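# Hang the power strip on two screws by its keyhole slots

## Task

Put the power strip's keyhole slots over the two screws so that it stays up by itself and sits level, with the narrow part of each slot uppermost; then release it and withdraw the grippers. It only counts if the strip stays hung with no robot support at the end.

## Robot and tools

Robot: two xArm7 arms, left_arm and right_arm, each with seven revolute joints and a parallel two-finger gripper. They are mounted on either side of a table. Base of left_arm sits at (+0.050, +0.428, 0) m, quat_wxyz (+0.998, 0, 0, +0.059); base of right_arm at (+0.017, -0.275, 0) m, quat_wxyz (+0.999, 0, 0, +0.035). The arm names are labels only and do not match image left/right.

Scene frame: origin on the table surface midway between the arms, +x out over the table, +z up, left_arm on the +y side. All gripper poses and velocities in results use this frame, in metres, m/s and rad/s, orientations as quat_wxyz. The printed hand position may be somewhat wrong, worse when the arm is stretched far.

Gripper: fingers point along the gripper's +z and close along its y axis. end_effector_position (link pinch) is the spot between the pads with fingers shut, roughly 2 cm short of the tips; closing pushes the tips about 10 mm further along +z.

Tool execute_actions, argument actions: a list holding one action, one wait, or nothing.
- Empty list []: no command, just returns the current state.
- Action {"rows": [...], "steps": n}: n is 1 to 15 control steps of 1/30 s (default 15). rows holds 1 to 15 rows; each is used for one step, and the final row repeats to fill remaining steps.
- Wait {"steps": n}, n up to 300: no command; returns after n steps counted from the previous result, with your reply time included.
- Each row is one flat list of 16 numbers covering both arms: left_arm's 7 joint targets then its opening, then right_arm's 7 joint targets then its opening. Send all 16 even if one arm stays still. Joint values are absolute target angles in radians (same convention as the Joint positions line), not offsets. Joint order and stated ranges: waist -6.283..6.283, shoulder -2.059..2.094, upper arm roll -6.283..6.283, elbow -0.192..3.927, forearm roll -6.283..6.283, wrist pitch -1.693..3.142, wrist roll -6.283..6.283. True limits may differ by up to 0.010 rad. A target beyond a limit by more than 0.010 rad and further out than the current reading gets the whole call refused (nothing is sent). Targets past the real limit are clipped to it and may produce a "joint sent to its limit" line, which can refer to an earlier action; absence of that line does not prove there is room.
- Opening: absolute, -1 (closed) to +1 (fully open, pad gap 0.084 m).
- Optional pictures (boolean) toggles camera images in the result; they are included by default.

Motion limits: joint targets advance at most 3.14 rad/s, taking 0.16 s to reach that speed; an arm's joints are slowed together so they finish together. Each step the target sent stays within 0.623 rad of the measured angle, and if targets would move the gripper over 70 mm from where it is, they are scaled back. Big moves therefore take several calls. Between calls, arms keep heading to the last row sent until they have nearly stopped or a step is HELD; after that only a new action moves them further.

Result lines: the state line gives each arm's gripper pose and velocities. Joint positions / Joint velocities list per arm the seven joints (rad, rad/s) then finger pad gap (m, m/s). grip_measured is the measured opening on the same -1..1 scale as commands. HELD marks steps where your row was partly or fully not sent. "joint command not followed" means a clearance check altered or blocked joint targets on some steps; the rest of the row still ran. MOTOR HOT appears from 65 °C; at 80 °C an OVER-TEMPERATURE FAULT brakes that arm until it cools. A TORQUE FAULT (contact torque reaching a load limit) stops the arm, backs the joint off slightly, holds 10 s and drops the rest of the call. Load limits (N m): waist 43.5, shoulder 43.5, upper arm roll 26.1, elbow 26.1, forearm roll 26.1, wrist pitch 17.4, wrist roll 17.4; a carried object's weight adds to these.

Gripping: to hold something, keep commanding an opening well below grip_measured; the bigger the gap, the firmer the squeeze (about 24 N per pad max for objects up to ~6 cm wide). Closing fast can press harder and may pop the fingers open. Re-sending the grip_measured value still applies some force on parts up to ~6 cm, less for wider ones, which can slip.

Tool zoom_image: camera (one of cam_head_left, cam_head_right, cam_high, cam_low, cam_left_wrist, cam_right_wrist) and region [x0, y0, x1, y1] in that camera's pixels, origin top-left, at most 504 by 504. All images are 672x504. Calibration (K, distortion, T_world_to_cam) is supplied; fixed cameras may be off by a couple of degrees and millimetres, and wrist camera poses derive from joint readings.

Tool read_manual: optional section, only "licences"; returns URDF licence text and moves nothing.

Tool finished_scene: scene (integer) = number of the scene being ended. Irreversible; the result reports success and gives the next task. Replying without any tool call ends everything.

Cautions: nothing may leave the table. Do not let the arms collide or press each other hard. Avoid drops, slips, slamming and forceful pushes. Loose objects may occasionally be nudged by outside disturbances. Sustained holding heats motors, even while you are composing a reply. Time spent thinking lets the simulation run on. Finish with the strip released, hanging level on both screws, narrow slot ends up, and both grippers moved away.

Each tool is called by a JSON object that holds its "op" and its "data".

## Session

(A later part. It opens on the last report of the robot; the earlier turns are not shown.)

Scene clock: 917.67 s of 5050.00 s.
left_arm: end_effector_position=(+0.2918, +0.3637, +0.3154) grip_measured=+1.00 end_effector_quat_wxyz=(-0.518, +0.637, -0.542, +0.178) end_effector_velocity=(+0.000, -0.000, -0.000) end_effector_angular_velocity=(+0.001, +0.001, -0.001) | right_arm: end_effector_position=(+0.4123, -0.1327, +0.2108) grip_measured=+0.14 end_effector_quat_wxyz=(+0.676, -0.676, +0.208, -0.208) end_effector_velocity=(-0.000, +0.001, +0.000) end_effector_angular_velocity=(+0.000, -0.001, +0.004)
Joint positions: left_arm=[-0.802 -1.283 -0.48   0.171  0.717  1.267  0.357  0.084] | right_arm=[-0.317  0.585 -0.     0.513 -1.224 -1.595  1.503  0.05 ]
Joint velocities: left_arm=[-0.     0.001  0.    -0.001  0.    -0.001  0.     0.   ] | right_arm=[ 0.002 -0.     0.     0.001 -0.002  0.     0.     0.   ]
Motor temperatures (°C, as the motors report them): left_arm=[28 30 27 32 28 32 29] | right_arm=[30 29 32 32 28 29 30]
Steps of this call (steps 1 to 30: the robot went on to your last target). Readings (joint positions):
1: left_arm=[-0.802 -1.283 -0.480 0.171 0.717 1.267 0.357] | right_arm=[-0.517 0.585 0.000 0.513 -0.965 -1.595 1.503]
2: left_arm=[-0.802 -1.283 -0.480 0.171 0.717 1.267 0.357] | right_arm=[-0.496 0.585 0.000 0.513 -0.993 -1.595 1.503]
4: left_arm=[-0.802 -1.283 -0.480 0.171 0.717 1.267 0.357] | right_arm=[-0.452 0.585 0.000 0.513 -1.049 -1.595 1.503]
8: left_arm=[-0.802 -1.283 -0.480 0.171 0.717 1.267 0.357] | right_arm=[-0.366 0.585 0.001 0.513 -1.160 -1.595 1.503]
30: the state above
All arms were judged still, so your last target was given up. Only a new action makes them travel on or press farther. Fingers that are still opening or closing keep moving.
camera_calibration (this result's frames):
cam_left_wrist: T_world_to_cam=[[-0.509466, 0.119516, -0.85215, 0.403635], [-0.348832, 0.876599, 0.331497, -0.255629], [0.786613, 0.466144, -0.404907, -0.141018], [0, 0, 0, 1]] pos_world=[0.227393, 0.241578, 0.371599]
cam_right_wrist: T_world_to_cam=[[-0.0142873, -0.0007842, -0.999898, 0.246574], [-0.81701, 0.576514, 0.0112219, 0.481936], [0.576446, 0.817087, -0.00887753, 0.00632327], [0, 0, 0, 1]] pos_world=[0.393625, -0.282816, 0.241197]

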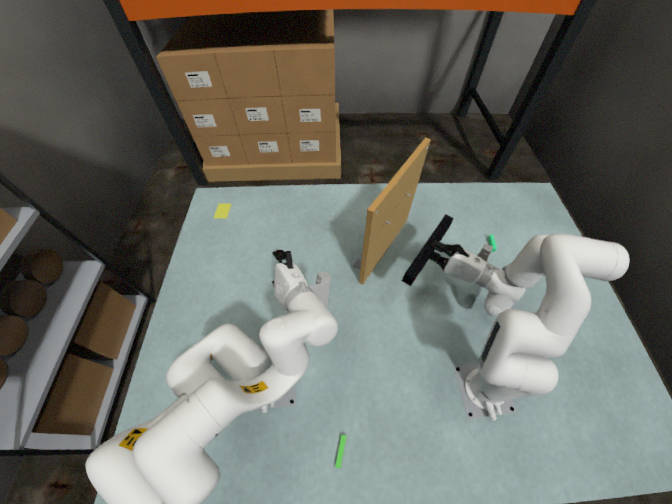

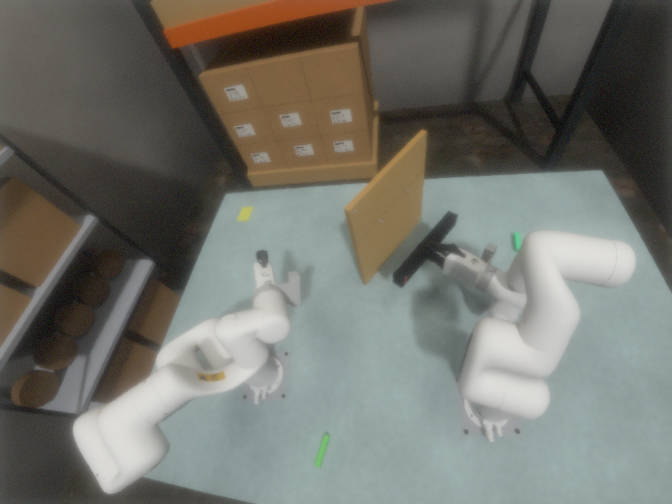

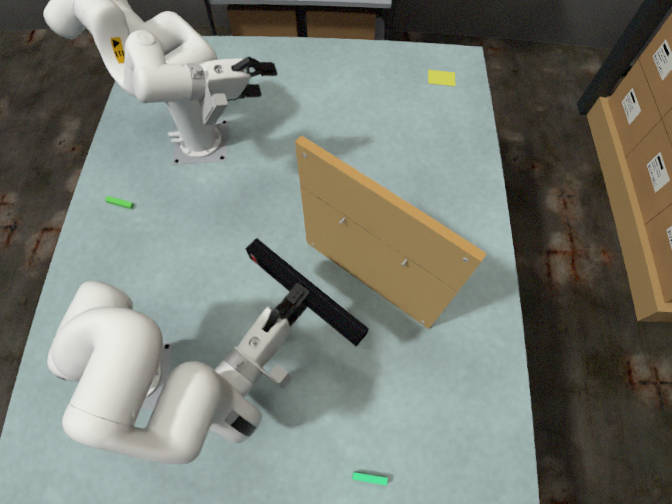

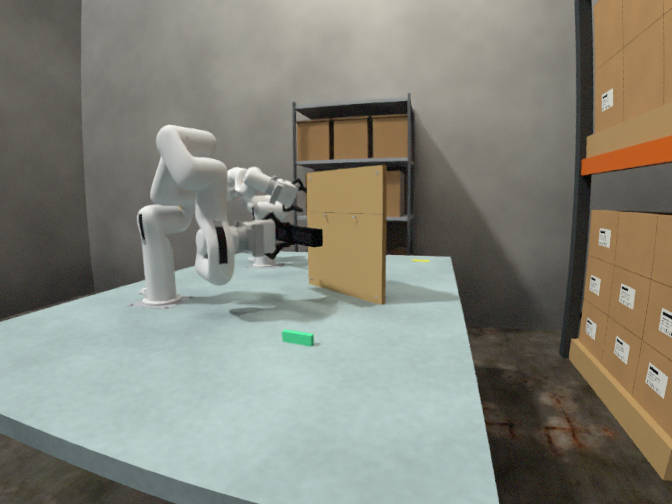

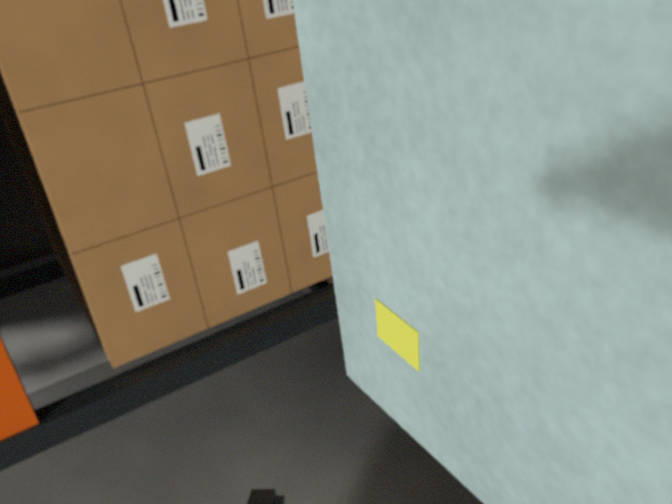

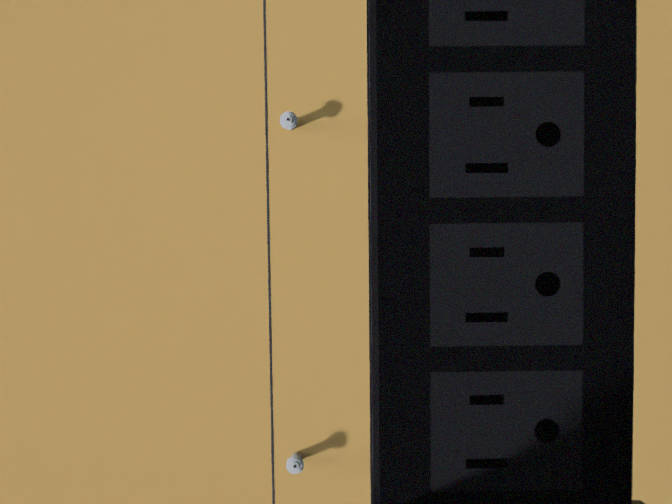

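{"op": "execute_actions", "data": {"actions": [{"rows":[[-0.802,-1.283,-0.48,0.171,0.717,1.267,0.357,1,-0.25,0.5,0,0.62,-1.17,-1.53,1.62,-1],[-0.802,-1.283,-0.48,0.171,0.717,1.267,0.357,1,-0.25,0.5,0,0.62,-1.17,-1.53,1.62,-1],[-0.802,-1.283,-0.48,0.171,0.717,1.267,0.357,1,-0.25,0.5,0,0.62,-1.17,-1.53,1.62,-1],[-0.802,-1.283,-0.48,0.171,0.717,1.267,0.357,1,-0.25,0.5,0,0.62,-1.17,-1.53,1.62,-1],[-0.802,-1.283,-0.48,0.171,0.717,1.267,0.357,1,-0.25,0.5,0,0.62,-1.17,-1.53,1.62,-1],[-0.802,-1.283,-0.48,0.171,0.717,1.267,0.357,1,-0.25,0.5,0,0.62,-1.17,-1.53,1.62,-1],[-0.802,-1.283,-0.48,0.171,0.717,1.267,0.357,1,-0.25,0.5,0,0.62,-1.17,-1.53,1.62,-1],[-0.802,-1.283,-0.48,0.171,0.717,1.267,0.357,1,-0.25,0.5,0,0.62,-1.17,-1.53,1.62,-1],[-0.802,-1.283,-0.48,0.171,0.717,1.267,0.357,1,-0.1445,0.575,0,0.877,-1.0975,-1.426,1.835,-1]],"steps":15}], "pictures": false}}

{"op": "execute_actions", "data": {"actions": [{"steps":25}]}}

Scene clock: 933.43 s of 5050.00 s.
left_arm: end_effector_position=(+0.2918, +0.3637, +0.3154) grip_measured=+1.00 end_effector_quat_wxyz=(-0.518, +0.637, -0.542, +0.178) end_effector_velocity=(+0.000, +0.000, -0.000) end_effector_angular_velocity=(+0.002, +0.000, +0.000) | right_arm: end_effector_position=(+0.4910, -0.0945, +0.2464) grip_measured=+0.14 end_effector_quat_wxyz=(+0.674, -0.682, +0.193, -0.207) end_effector_velocity=(+0.276, +0.188, +0.080) end_effector_angular_velocity=(+0.116, +0.091, +0.120)
Joint positions: left_arm=[-0.802 -1.283 -0.48   0.171  0.717  1.267  0.357  0.084] | right_arm=[-0.182  0.553 -0.001  0.787 -1.123 -1.462  1.758  0.05 ]
Joint velocities: left_arm=[ 0.     0.001 -0.001 -0.     0.     0.     0.     0.   ] | right_arm=[ 0.473  0.272  0.054  1.131  0.313  0.433  0.866 -0.   ]
Motor temperatures (°C, as the motors report them): left_arm=[28 30 27 32 28 32 29] | right_arm=[30 28 32 30 28 29 30]
Steps of this call (steps 1 to 90: nothing new was sent; then 12.27 s passed at rest; steps 91 to 105: all 15 steps of this action). Readings (joint positions):
91: left_arm=[-0.802 -1.283 -0.480 0.171 0.717 1.267 0.357] | right_arm=[-0.317 0.585 -0.000 0.513 -1.224 -1.595 1.503]
92: left_arm=[-0.802 -1.283 -0.480 0.171 0.717 1.267 0.357] | right_arm=[-0.315 0.583 -0.000 0.516 -1.222 -1.592 1.508]
94: left_arm=[-0.802 -1.283 -0.480 0.171 0.717 1.267 0.357] | right_arm=[-0.295 0.559 -0.002 0.546 -1.205 -1.571 1.545]
98: left_arm=[-0.802 -1.283 -0.480 0.171 0.717 1.267 0.357] | right_arm=[-0.258 0.508 0.002 0.609 -1.177 -1.540 1.603]
105: the state above

Scene clock: 934.27 s of 5050.00 s.
left_arm: end_effector_position=(+0.2918, +0.3637, +0.3154) grip_measured=+1.00 end_effector_quat_wxyz=(-0.518, +0.637, -0.542, +0.178) end_effector_velocity=(+0.000, +0.000, +0.000) end_effector_angular_velocity=(-0.002, +0.001, +0.001) | right_arm: end_effector_position=(+0.5133, -0.0802, +0.2527) grip_measured=+0.14 end_effector_quat_wxyz=(+0.677, -0.680, +0.197, -0.199) end_effector_velocity=(+0.000, -0.000, +0.000) end_effector_angular_velocity=(-0.000, -0.001, -0.000)
Joint positions: left_arm=[-0.802 -1.283 -0.48   0.171  0.717  1.267  0.357  0.084] | right_arm=[-0.145  0.575 -0.     0.877 -1.098 -1.426  1.835  0.05 ]
Joint velocities: left_arm=[ 0.001 -0.     0.002  0.001 -0.     0.     0.001 -0.   ] | right_arm=[ 0.     0.    -0.     0.001  0.001 -0.    -0.001  0.   ]
Motor temperatures (°C, as the motors report them): left_arm=[28 30 27 32 28 32 29] | right_arm=[30 28 32 30 28 29 30]
Steps of this call (steps 1 to 25: the robot went on to your last target). Readings (joint positions):
1: left_arm=[-0.802 -1.283 -0.480 0.171 0.717 1.267 0.357] | right_arm=[-0.169 0.560 0.001 0.819 -1.114 -1.450 1.783]
2: left_arm=[-0.802 -1.283 -0.480 0.171 0.717 1.267 0.357] | right_arm=[-0.160 0.565 0.003 0.839 -1.109 -1.442 1.799]
4: left_arm=[-0.802 -1.283 -0.480 0.171 0.717 1.267 0.357] | right_arm=[-0.151 0.570 0.002 0.859 -1.103 -1.434 1.818]
8: left_arm=[-0.802 -1.283 -0.480 0.171 0.717 1.267 0.357] | right_arm=[-0.147 0.574 -0.001 0.871 -1.099 -1.428 1.831]
25: the state above
camera_calibration (this result's frames):
cam_left_wrist: T_world_to_cam=[[-0.509466, 0.119516, -0.85215, 0.403635], [-0.348832, 0.876599, 0.331497, -0.255629], [0.786614, 0.466144, -0.404906, -0.141018], [0, 0, 0, 1]] pos_world=[0.227393, 0.241578, 0.371599]
cam_right_wrist: T_world_to_cam=[[-0.0130539, -0.00586501, -0.999898, 0.288914], [-0.832327, 0.554233, 0.00761527, 0.540765], [0.554132, 0.832341, -0.0121165, -0.0809744], [0, 0, 0, 1]] pos_world=[0.498735, -0.230617, 0.283785]

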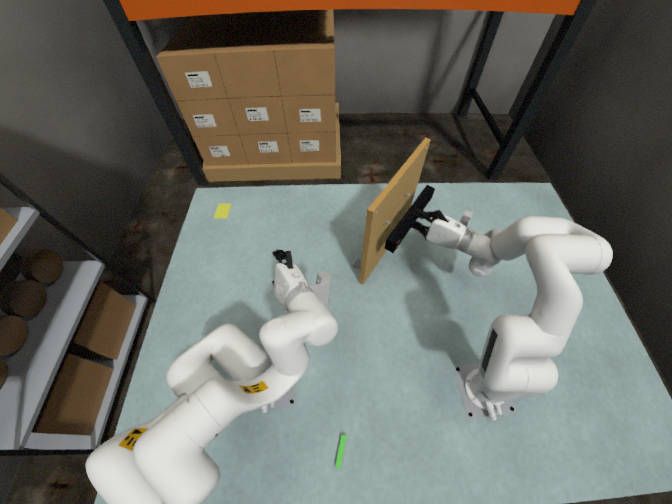

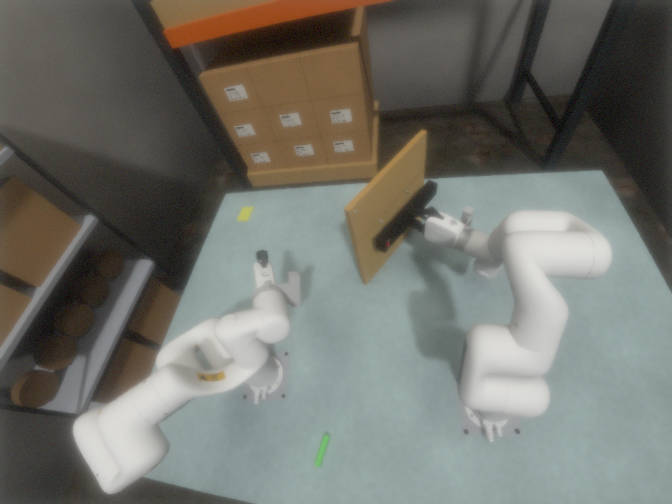

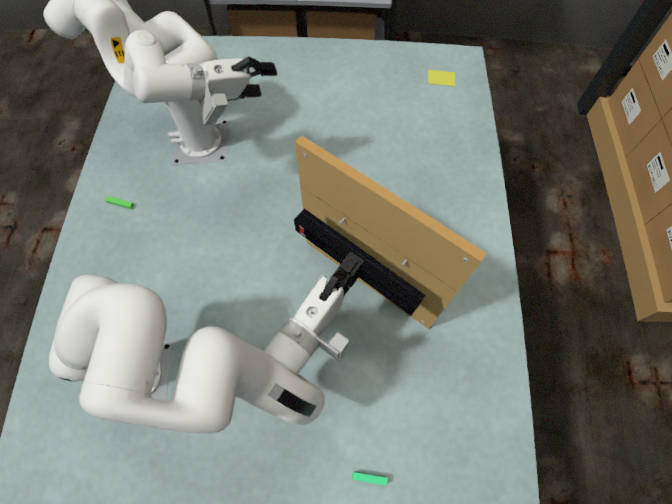

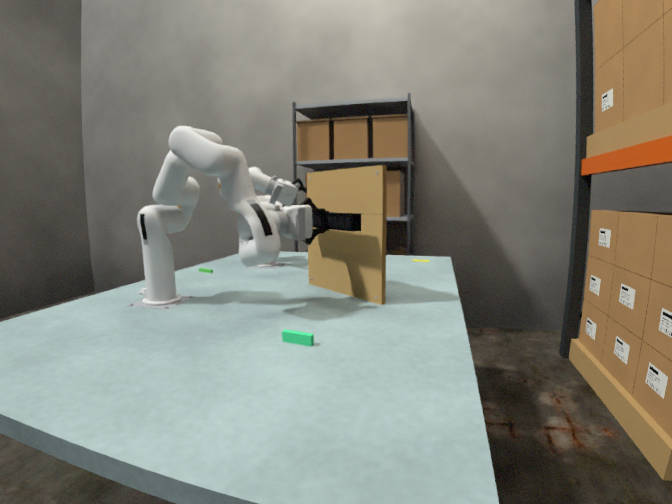

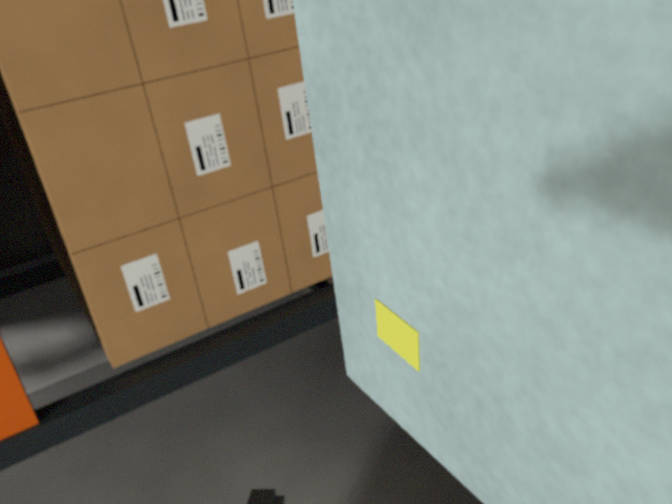

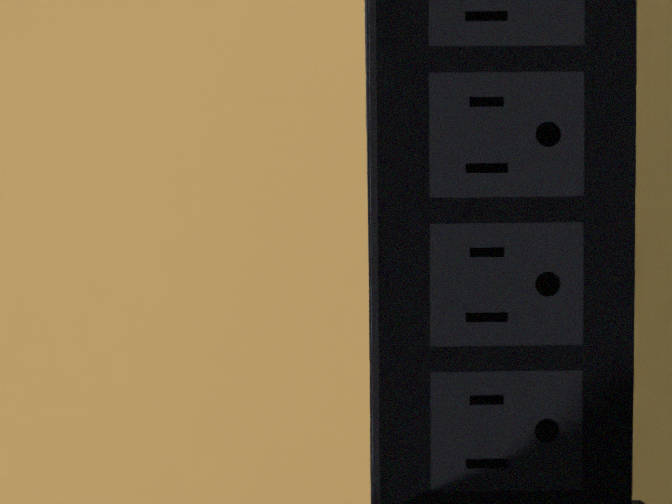

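{"op": "execute_actions", "data": {"actions": [{"rows":[[-0.802,-1.283,-0.48,0.171,0.717,1.267,0.357,1,-0.1445,0.530,0,0.875,-1.0975,-1.408,1.855,-1]],"steps":15}]}}

Scene clock: 942.97 s of 5050.00 s.
left_arm: end_effector_position=(+0.2918, +0.3637, +0.3154) grip_measured=+1.00 end_effector_quat_wxyz=(-0.518, +0.637, -0.542, +0.178) end_effector_velocity=(+0.000, +0.000, +0.000) end_effector_angular_velocity=(+0.001, -0.000, +0.001) | right_arm: end_effector_position=(+0.5149, -0.0797, +0.2692) grip_measured=+0.14 end_effector_quat_wxyz=(+0.676, -0.681, +0.193, -0.207) end_effector_velocity=(+0.000, +0.000, +0.003) end_effector_angular_velocity=(-0.000, -0.005, +0.001)
Joint positions: left_arm=[-0.802 -1.283 -0.48   0.171  0.717  1.267  0.357  0.084] | right_arm=[-0.145  0.531 -0.     0.875 -1.098 -1.408  1.855  0.05 ]
Joint velocities: left_arm=[ 0.001  0.    -0.001 -0.     0.     0.     0.    -0.   ] | right_arm=[ 0.    -0.004  0.     0.002 -0.001  0.001  0.001 -0.   ]
Motor temperatures (°C, as the motors report them): left_arm=[28 30 27 32 28 32 29] | right_arm=[30 28 32 31 28 29 30]
Steps of this call (steps 1 to 15: the robot went on to your last target; steps 16 to 90: nothing new was sent; then 5.20 s passed at rest; steps 91 to 105: all 15 steps of this action). Readings (joint positions):
91: left_arm=[-0.802 -1.283 -0.480 0.171 0.717 1.267 0.357] | right_arm=[-0.145 0.575 -0.000 0.877 -1.097 -1.426 1.835]
92: left_arm=[-0.802 -1.283 -0.480 0.171 0.717 1.267 0.357] | right_arm=[-0.145 0.572 -0.000 0.876 -1.098 -1.424 1.837]
94: left_arm=[-0.802 -1.283 -0.480 0.171 0.717 1.267 0.357] | right_arm=[-0.144 0.552 -0.000 0.874 -1.098 -1.416 1.846]
98: left_arm=[-0.802 -1.283 -0.480 0.171 0.717 1.267 0.357] | right_arm=[-0.145 0.532 0.000 0.876 -1.097 -1.410 1.853]
105: the state above
camera_calibration (this result's frames):
cam_left_wrist: T_world_to_cam=[[-0.509466, 0.119516, -0.85215, 0.403635], [-0.348832, 0.876599, 0.331497, -0.255629], [0.786614, 0.466144, -0.404906, -0.141018], [0, 0, 0, 1]] pos_world=[0.227393, 0.241578, 0.371599]
cam_right_wrist: T_world_to_cam=[[0.00299295, -0.0127796, -0.999914, 0.296543], [-0.829508, 0.558412, -0.00961979, 0.545196], [0.558487, 0.829465, -0.00892947, -0.0853939], [0, 0, 0, 1]] pos_world=[0.499048, -0.229823, 0.300999]

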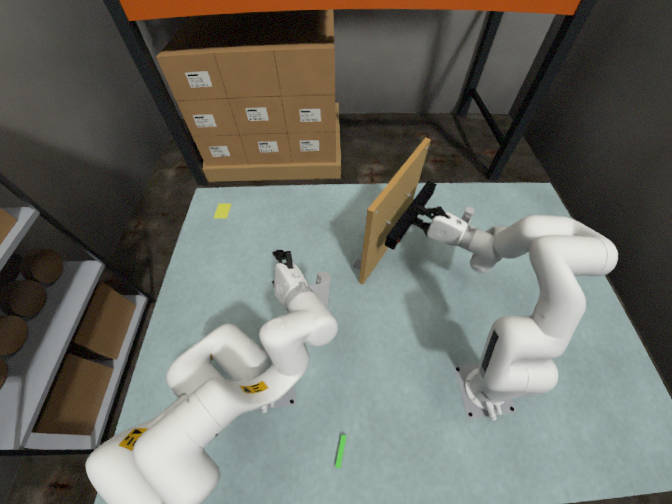

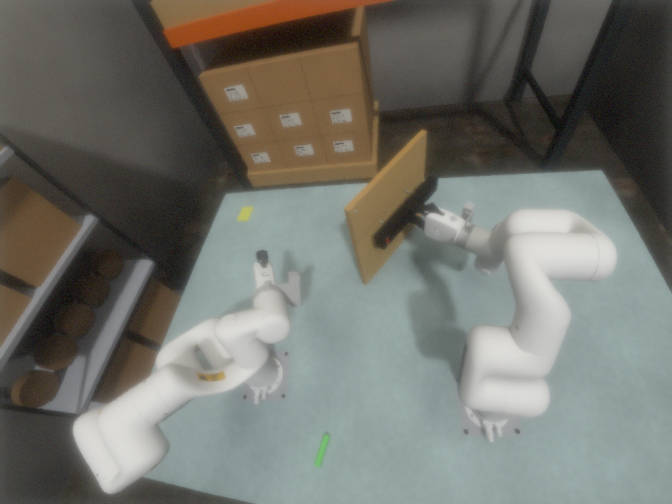

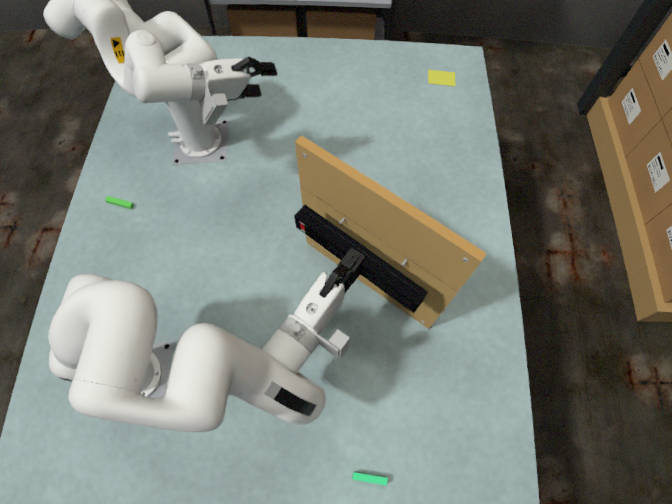

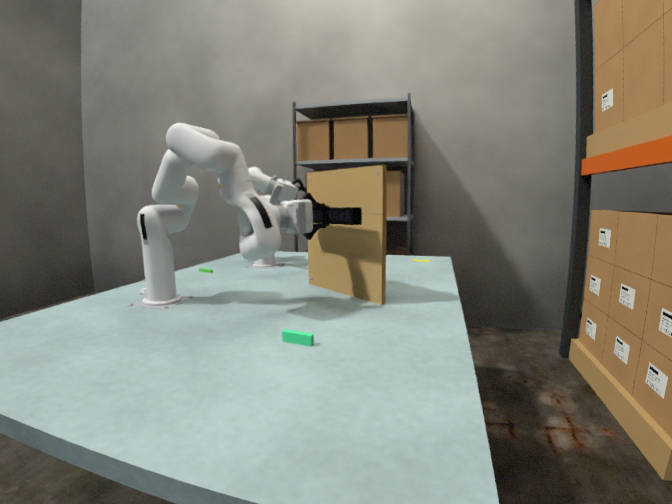

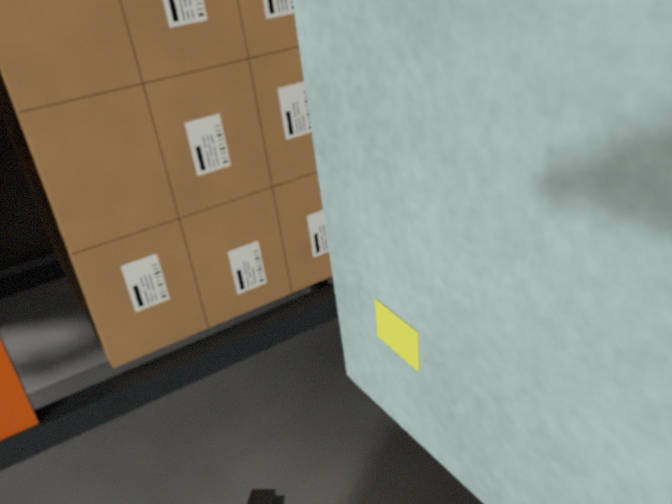

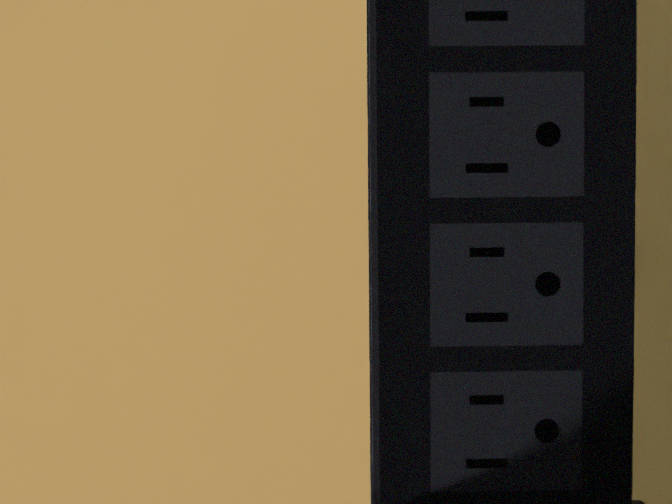

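{"op": "execute_actions", "data": {"actions": [{"rows":[[-0.802,-1.283,-0.48,0.171,0.717,1.267,0.357,1,-0.1215,0.539,0,0.894,-1.0765,-1.397,1.868,-1],[-0.802,-1.283,-0.48,0.171,0.717,1.267,0.357,1,-0.1215,0.539,0,0.894,-1.0765,-1.397,1.868,-1],[-0.802,-1.283,-0.48,0.171,0.717,1.267,0.357,1,-0.1215,0.539,0,0.894,-1.0765,-1.397,1.868,-1],[-0.802,-1.283,-0.48,0.171,0.717,1.267,0.357,1,-0.1215,0.539,0,0.894,-1.0765,-1.397,1.868,-1],[-0.802,-1.283,-0.48,0.171,0.717,1.267,0.357,1,-0.1215,0.539,0,0.894,-1.0765,-1.397,1.868,-1],[-0.802,-1.283,-0.48,0.171,0.717,1.267,0.357,1,-0.103,0.546,0,0.909,-1.060,-1.388,1.872,-1]],"steps":15}]}}

{"op": "zoom_image", "data": {"camera": "cam_high", "region": [290,180,440,300]}}

Scene clock: 956.43 s of 5050.00 s.
left_arm: end_effector_position=(+0.2918, +0.3637, +0.3154) grip_measured=+1.00 end_effector_quat_wxyz=(-0.518, +0.637, -0.542, +0.178) end_effector_velocity=(-0.000, -0.000, +0.001) end_effector_angular_velocity=(-0.001, -0.001, -0.000) | right_arm: end_effector_position=(+0.5239, -0.0642, +0.2699) grip_measured=+0.14 end_effector_quat_wxyz=(+0.677, -0.679, +0.195, -0.205) end_effector_velocity=(+0.004, -0.002, -0.001) end_effector_angular_velocity=(-0.003, +0.000, -0.012)
Joint positions: left_arm=[-0.802 -1.283 -0.48   0.171  0.717  1.267  0.357  0.084] | right_arm=[-0.104  0.546 -0.     0.908 -1.061 -1.388  1.872  0.05 ]
Joint velocities: left_arm=[-0.001 -0.     0.     0.001  0.     0.001 -0.001 -0.   ] | right_arm=[ 0.005  0.003 -0.007  0.007  0.01   0.004  0.003 -0.   ]
Motor temperatures (°C, as the motors report them): left_arm=[28 30 27 32 28 32 29] | right_arm=[30 29 32 31 28 29 30]
Steps of this call (steps 1 to 15: the robot went on to your last target; steps 16 to 90: nothing new was sent; then 9.97 s passed at rest; steps 91 to 105: all 15 steps of this action). Readings (joint positions):
91: left_arm=[-0.802 -1.283 -0.480 0.171 0.717 1.267 0.357] | right_arm=[-0.144 0.530 -0.000 0.875 -1.097 -1.408 1.855]
92: left_arm=[-0.802 -1.283 -0.480 0.171 0.717 1.267 0.357] | right_arm=[-0.142 0.531 -0.001 0.877 -1.094 -1.407 1.857]
94: left_arm=[-0.802 -1.283 -0.480 0.171 0.717 1.267 0.357] | right_arm=[-0.131 0.536 -0.001 0.887 -1.085 -1.401 1.863]
98: left_arm=[-0.802 -1.283 -0.480 0.171 0.717 1.267 0.357] | right_arm=[-0.116 0.541 -0.000 0.899 -1.071 -1.394 1.869]
105: the state above
camera_calibration (this result's frames):
cam_left_wrist: T_world_to_cam=[[-0.509466, 0.119516, -0.85215, 0.403635], [-0.348832, 0.876599, 0.331497, -0.255629], [0.786614, 0.466144, -0.404906, -0.141018], [0, 0, 0, 1]] pos_world=[0.227393, 0.241578, 0.371599]
cam_right_wrist: T_world_to_cam=[[-0.00232239, -0.00764996, -0.999968, 0.300549], [-0.829623, 0.558318, -0.00234448, 0.542077], [0.558318, 0.829592, -0.00764322, -0.103467], [0, 0, 0, 1]] pos_world=[0.508186, -0.214517, 0.30102]

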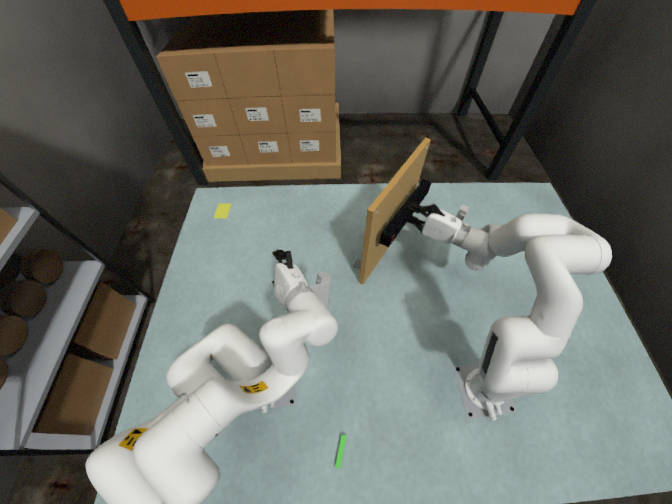

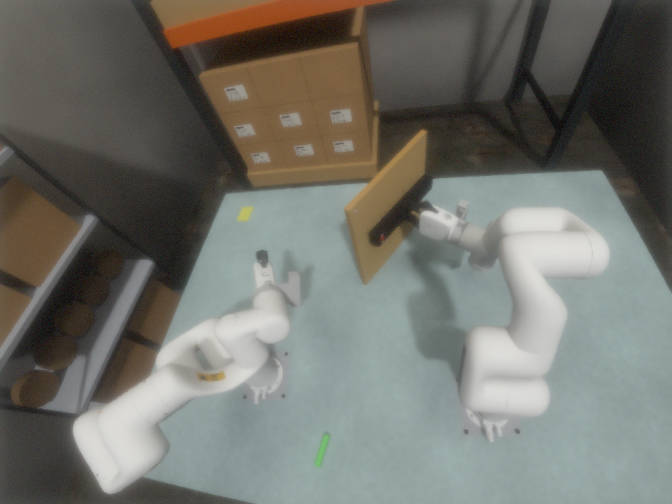

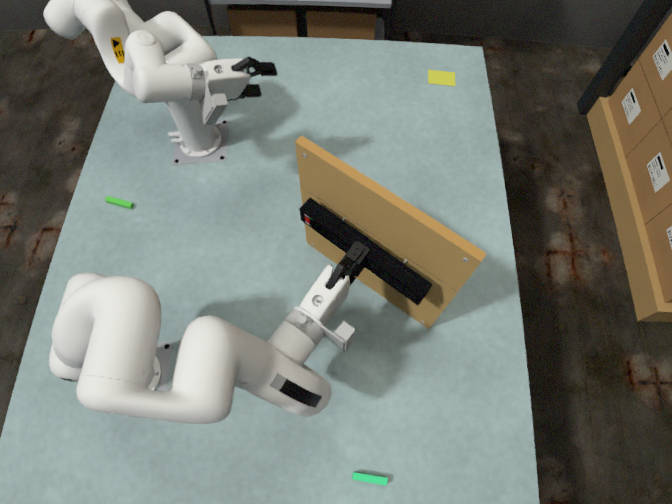

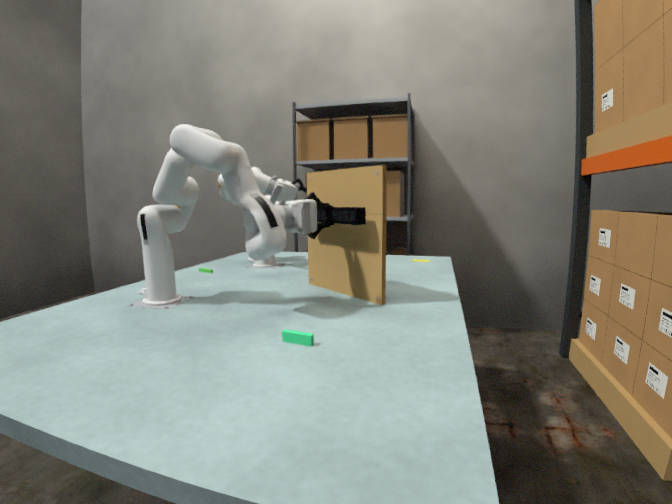

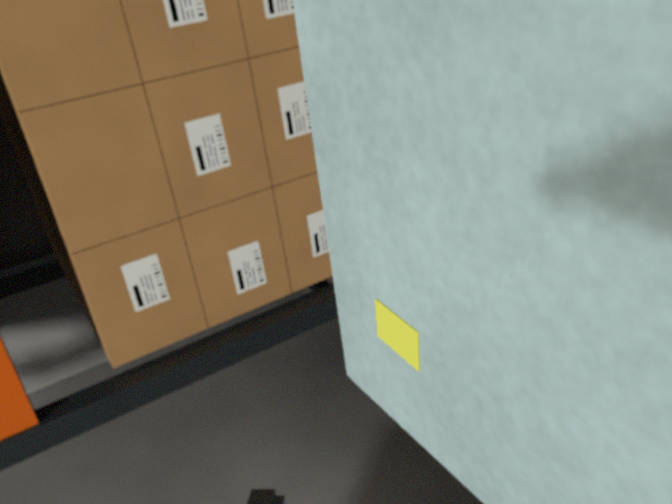

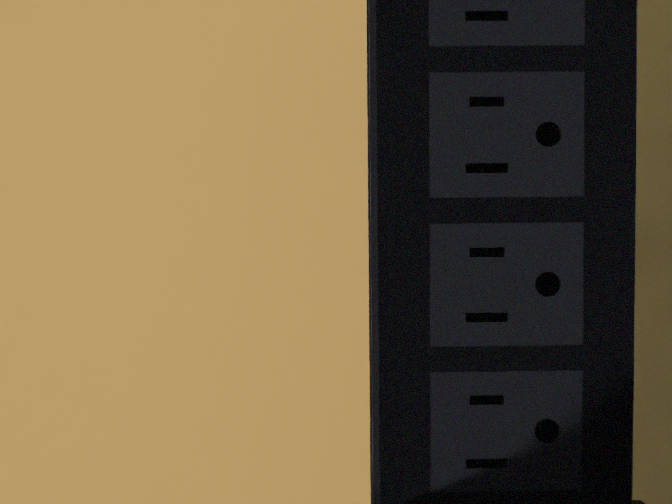

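Region (290, 180, 440, 300) of cam_high's 672x504 image, scaled by 3.360, with more detail than that image has; it fills the top 403 rows of this view, and the rest is white.

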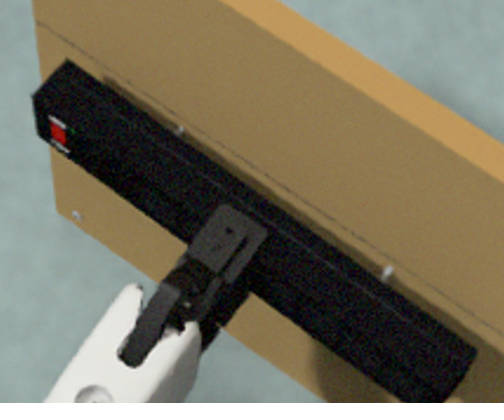

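{"op": "execute_actions", "data": {"actions": [{"rows":[[-0.802,-1.283,-0.48,0.171,0.717,1.267,0.357,1,-0.0985,0.548,0,0.913,-1.056,-1.386,1.873,-1],[-0.802,-1.283,-0.48,0.171,0.717,1.267,0.357,1,-0.0985,0.548,0,0.913,-1.056,-1.386,1.873,-1],[-0.802,-1.283,-0.48,0.171,0.717,1.267,0.357,1,-0.0985,0.548,0,0.913,-1.056,-1.386,1.873,-1],[-0.802,-1.283,-0.48,0.171,0.717,1.267,0.357,1,-0.0985,0.548,0,0.913,-1.056,-1.386,1.873,-1],[-0.802,-1.283,-0.48,0.171,0.717,1.267,0.357,1,-0.0985,0.548,0,0.913,-1.056,-1.386,1.873,-1],[-0.802,-1.283,-0.48,0.171,0.717,1.267,0.357,1,-0.094,0.550,0,0.917,-1.052,-1.3835,1.874,-1]],"steps":15}]}}

{"op": "zoom_image", "data": {"camera": "cam_high", "region": [290,180,440,300]}}

Scene clock: 972.43 s of 5050.00 s.
left_arm: end_effector_position=(+0.2918, +0.3637, +0.3154) grip_measured=+1.00 end_effector_quat_wxyz=(-0.518, +0.637, -0.542, +0.178) end_effector_velocity=(+0.000, +0.000, -0.000) end_effector_angular_velocity=(+0.000, +0.000, +0.001) | right_arm: end_effector_position=(+0.5260, -0.0604, +0.2699) grip_measured=+0.14 end_effector_quat_wxyz=(+0.677, -0.679, +0.195, -0.205) end_effector_velocity=(+0.001, -0.000, -0.000) end_effector_angular_velocity=(-0.001, +0.000, -0.002)
Joint positions: left_arm=[-0.802 -1.283 -0.48   0.171  0.717  1.267  0.357  0.084] | right_arm=[-0.094  0.55  -0.     0.917 -1.052 -1.384  1.874  0.05 ]
Joint velocities: left_arm=[ 0.001  0.     0.001 -0.     0.     0.001 -0.     0.   ] | right_arm=[ 0.001  0.001 -0.001  0.002  0.002  0.001  0.001 -0.   ]
Motor temperatures (°C, as the motors report them): left_arm=[28 30 27 32 28 32 29] | right_arm=[30 29 32 31 28 29 30]
Steps of this call (steps 1 to 15: the robot went on to your last target; steps 16 to 90: nothing new was sent; then 12.50 s passed at rest; steps 91 to 105: all 15 steps of this action). Readings (joint positions):
91: left_arm=[-0.802 -1.283 -0.480 0.171 0.717 1.267 0.357] | right_arm=[-0.103 0.546 -0.000 0.909 -1.060 -1.388 1.872]
92: left_arm=[-0.802 -1.283 -0.480 0.171 0.717 1.267 0.357] | right_arm=[-0.102 0.546 -0.000 0.910 -1.059 -1.388 1.872]
94: left_arm=[-0.802 -1.283 -0.480 0.171 0.717 1.267 0.357] | right_arm=[-0.100 0.547 -0.000 0.912 -1.057 -1.387 1.873]
98: left_arm=[-0.802 -1.283 -0.480 0.171 0.717 1.267 0.357] | right_arm=[-0.097 0.549 -0.000 0.915 -1.054 -1.385 1.873]
105: the state above
camera_calibration (this result's frames):
cam_left_wrist: T_world_to_cam=[[-0.509466, 0.119516, -0.85215, 0.403635], [-0.348832, 0.876599, 0.331497, -0.255629], [0.786614, 0.466144, -0.404906, -0.141018], [0, 0, 0, 1]] pos_world=[0.227393, 0.241578, 0.371599]
cam_right_wrist: T_world_to_cam=[[-0.00220153, -0.00733659, -0.999971, 0.300592], [-0.829701, 0.558204, -0.00226877, 0.541748], [0.558204, 0.829672, -0.00731608, -0.107882], [0, 0, 0, 1]] pos_world=[0.510371, -0.210693, 0.301023]

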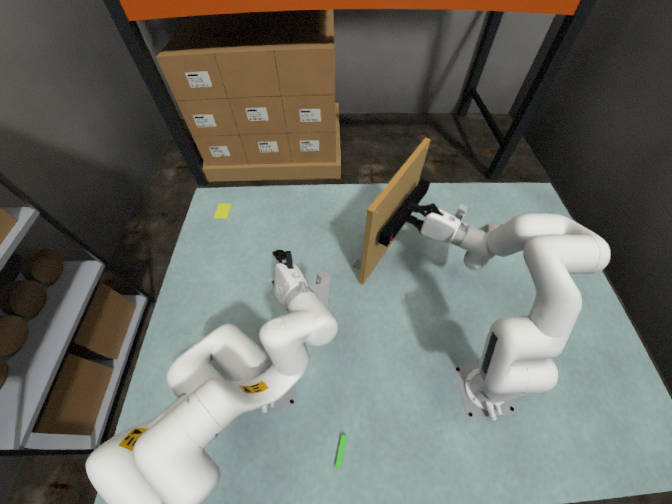

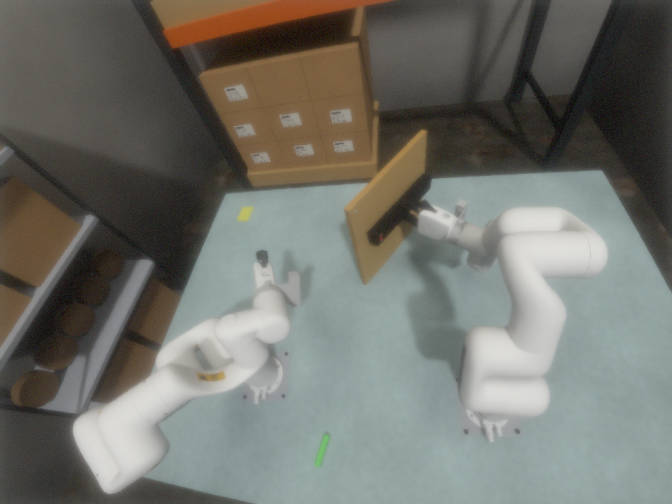

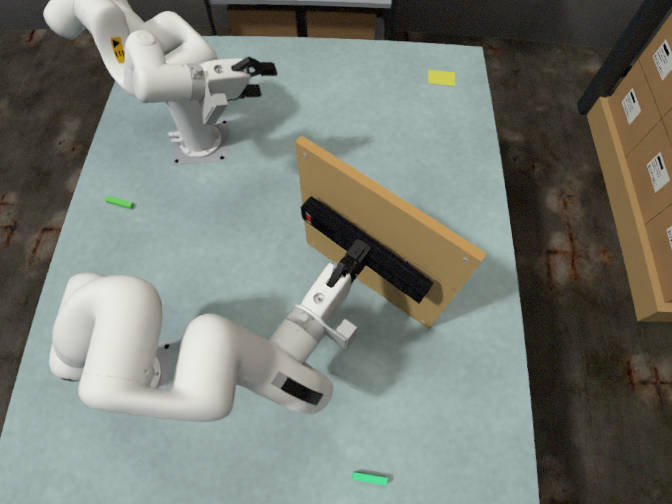

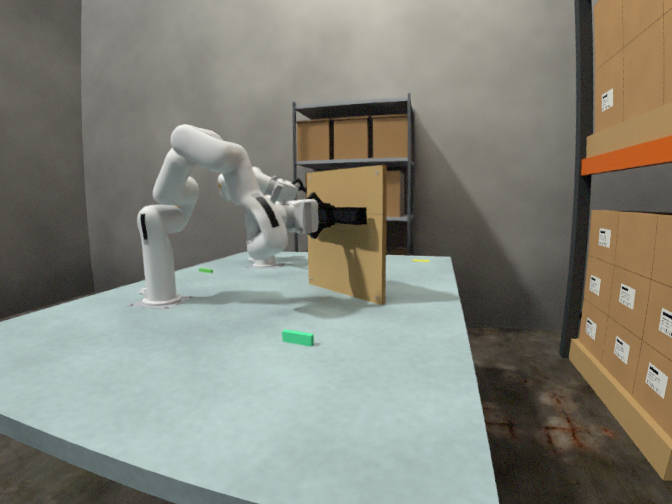

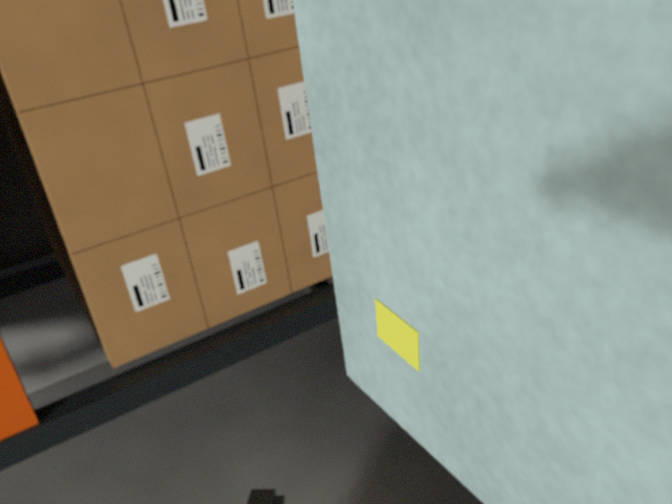

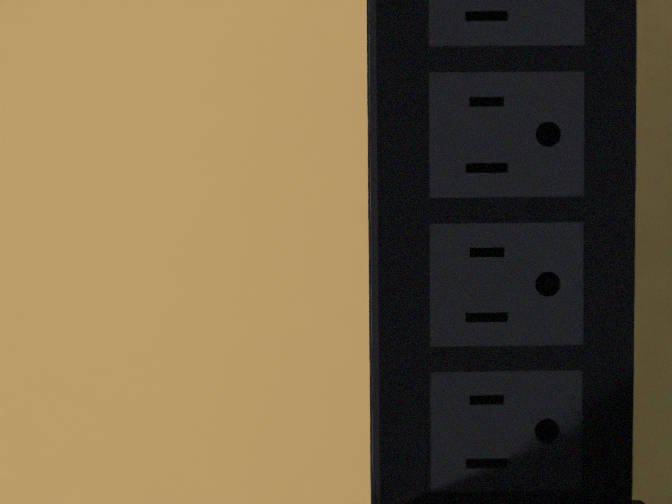

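Region (290, 180, 440, 300) of cam_high's 672x504 image, scaled by 3.360, with more detail than that image has; it fills the top 403 rows of this view, and the rest is white.

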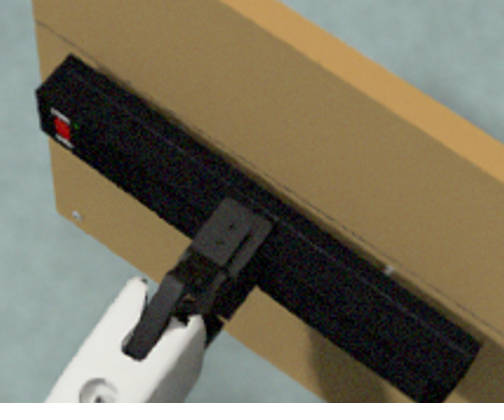

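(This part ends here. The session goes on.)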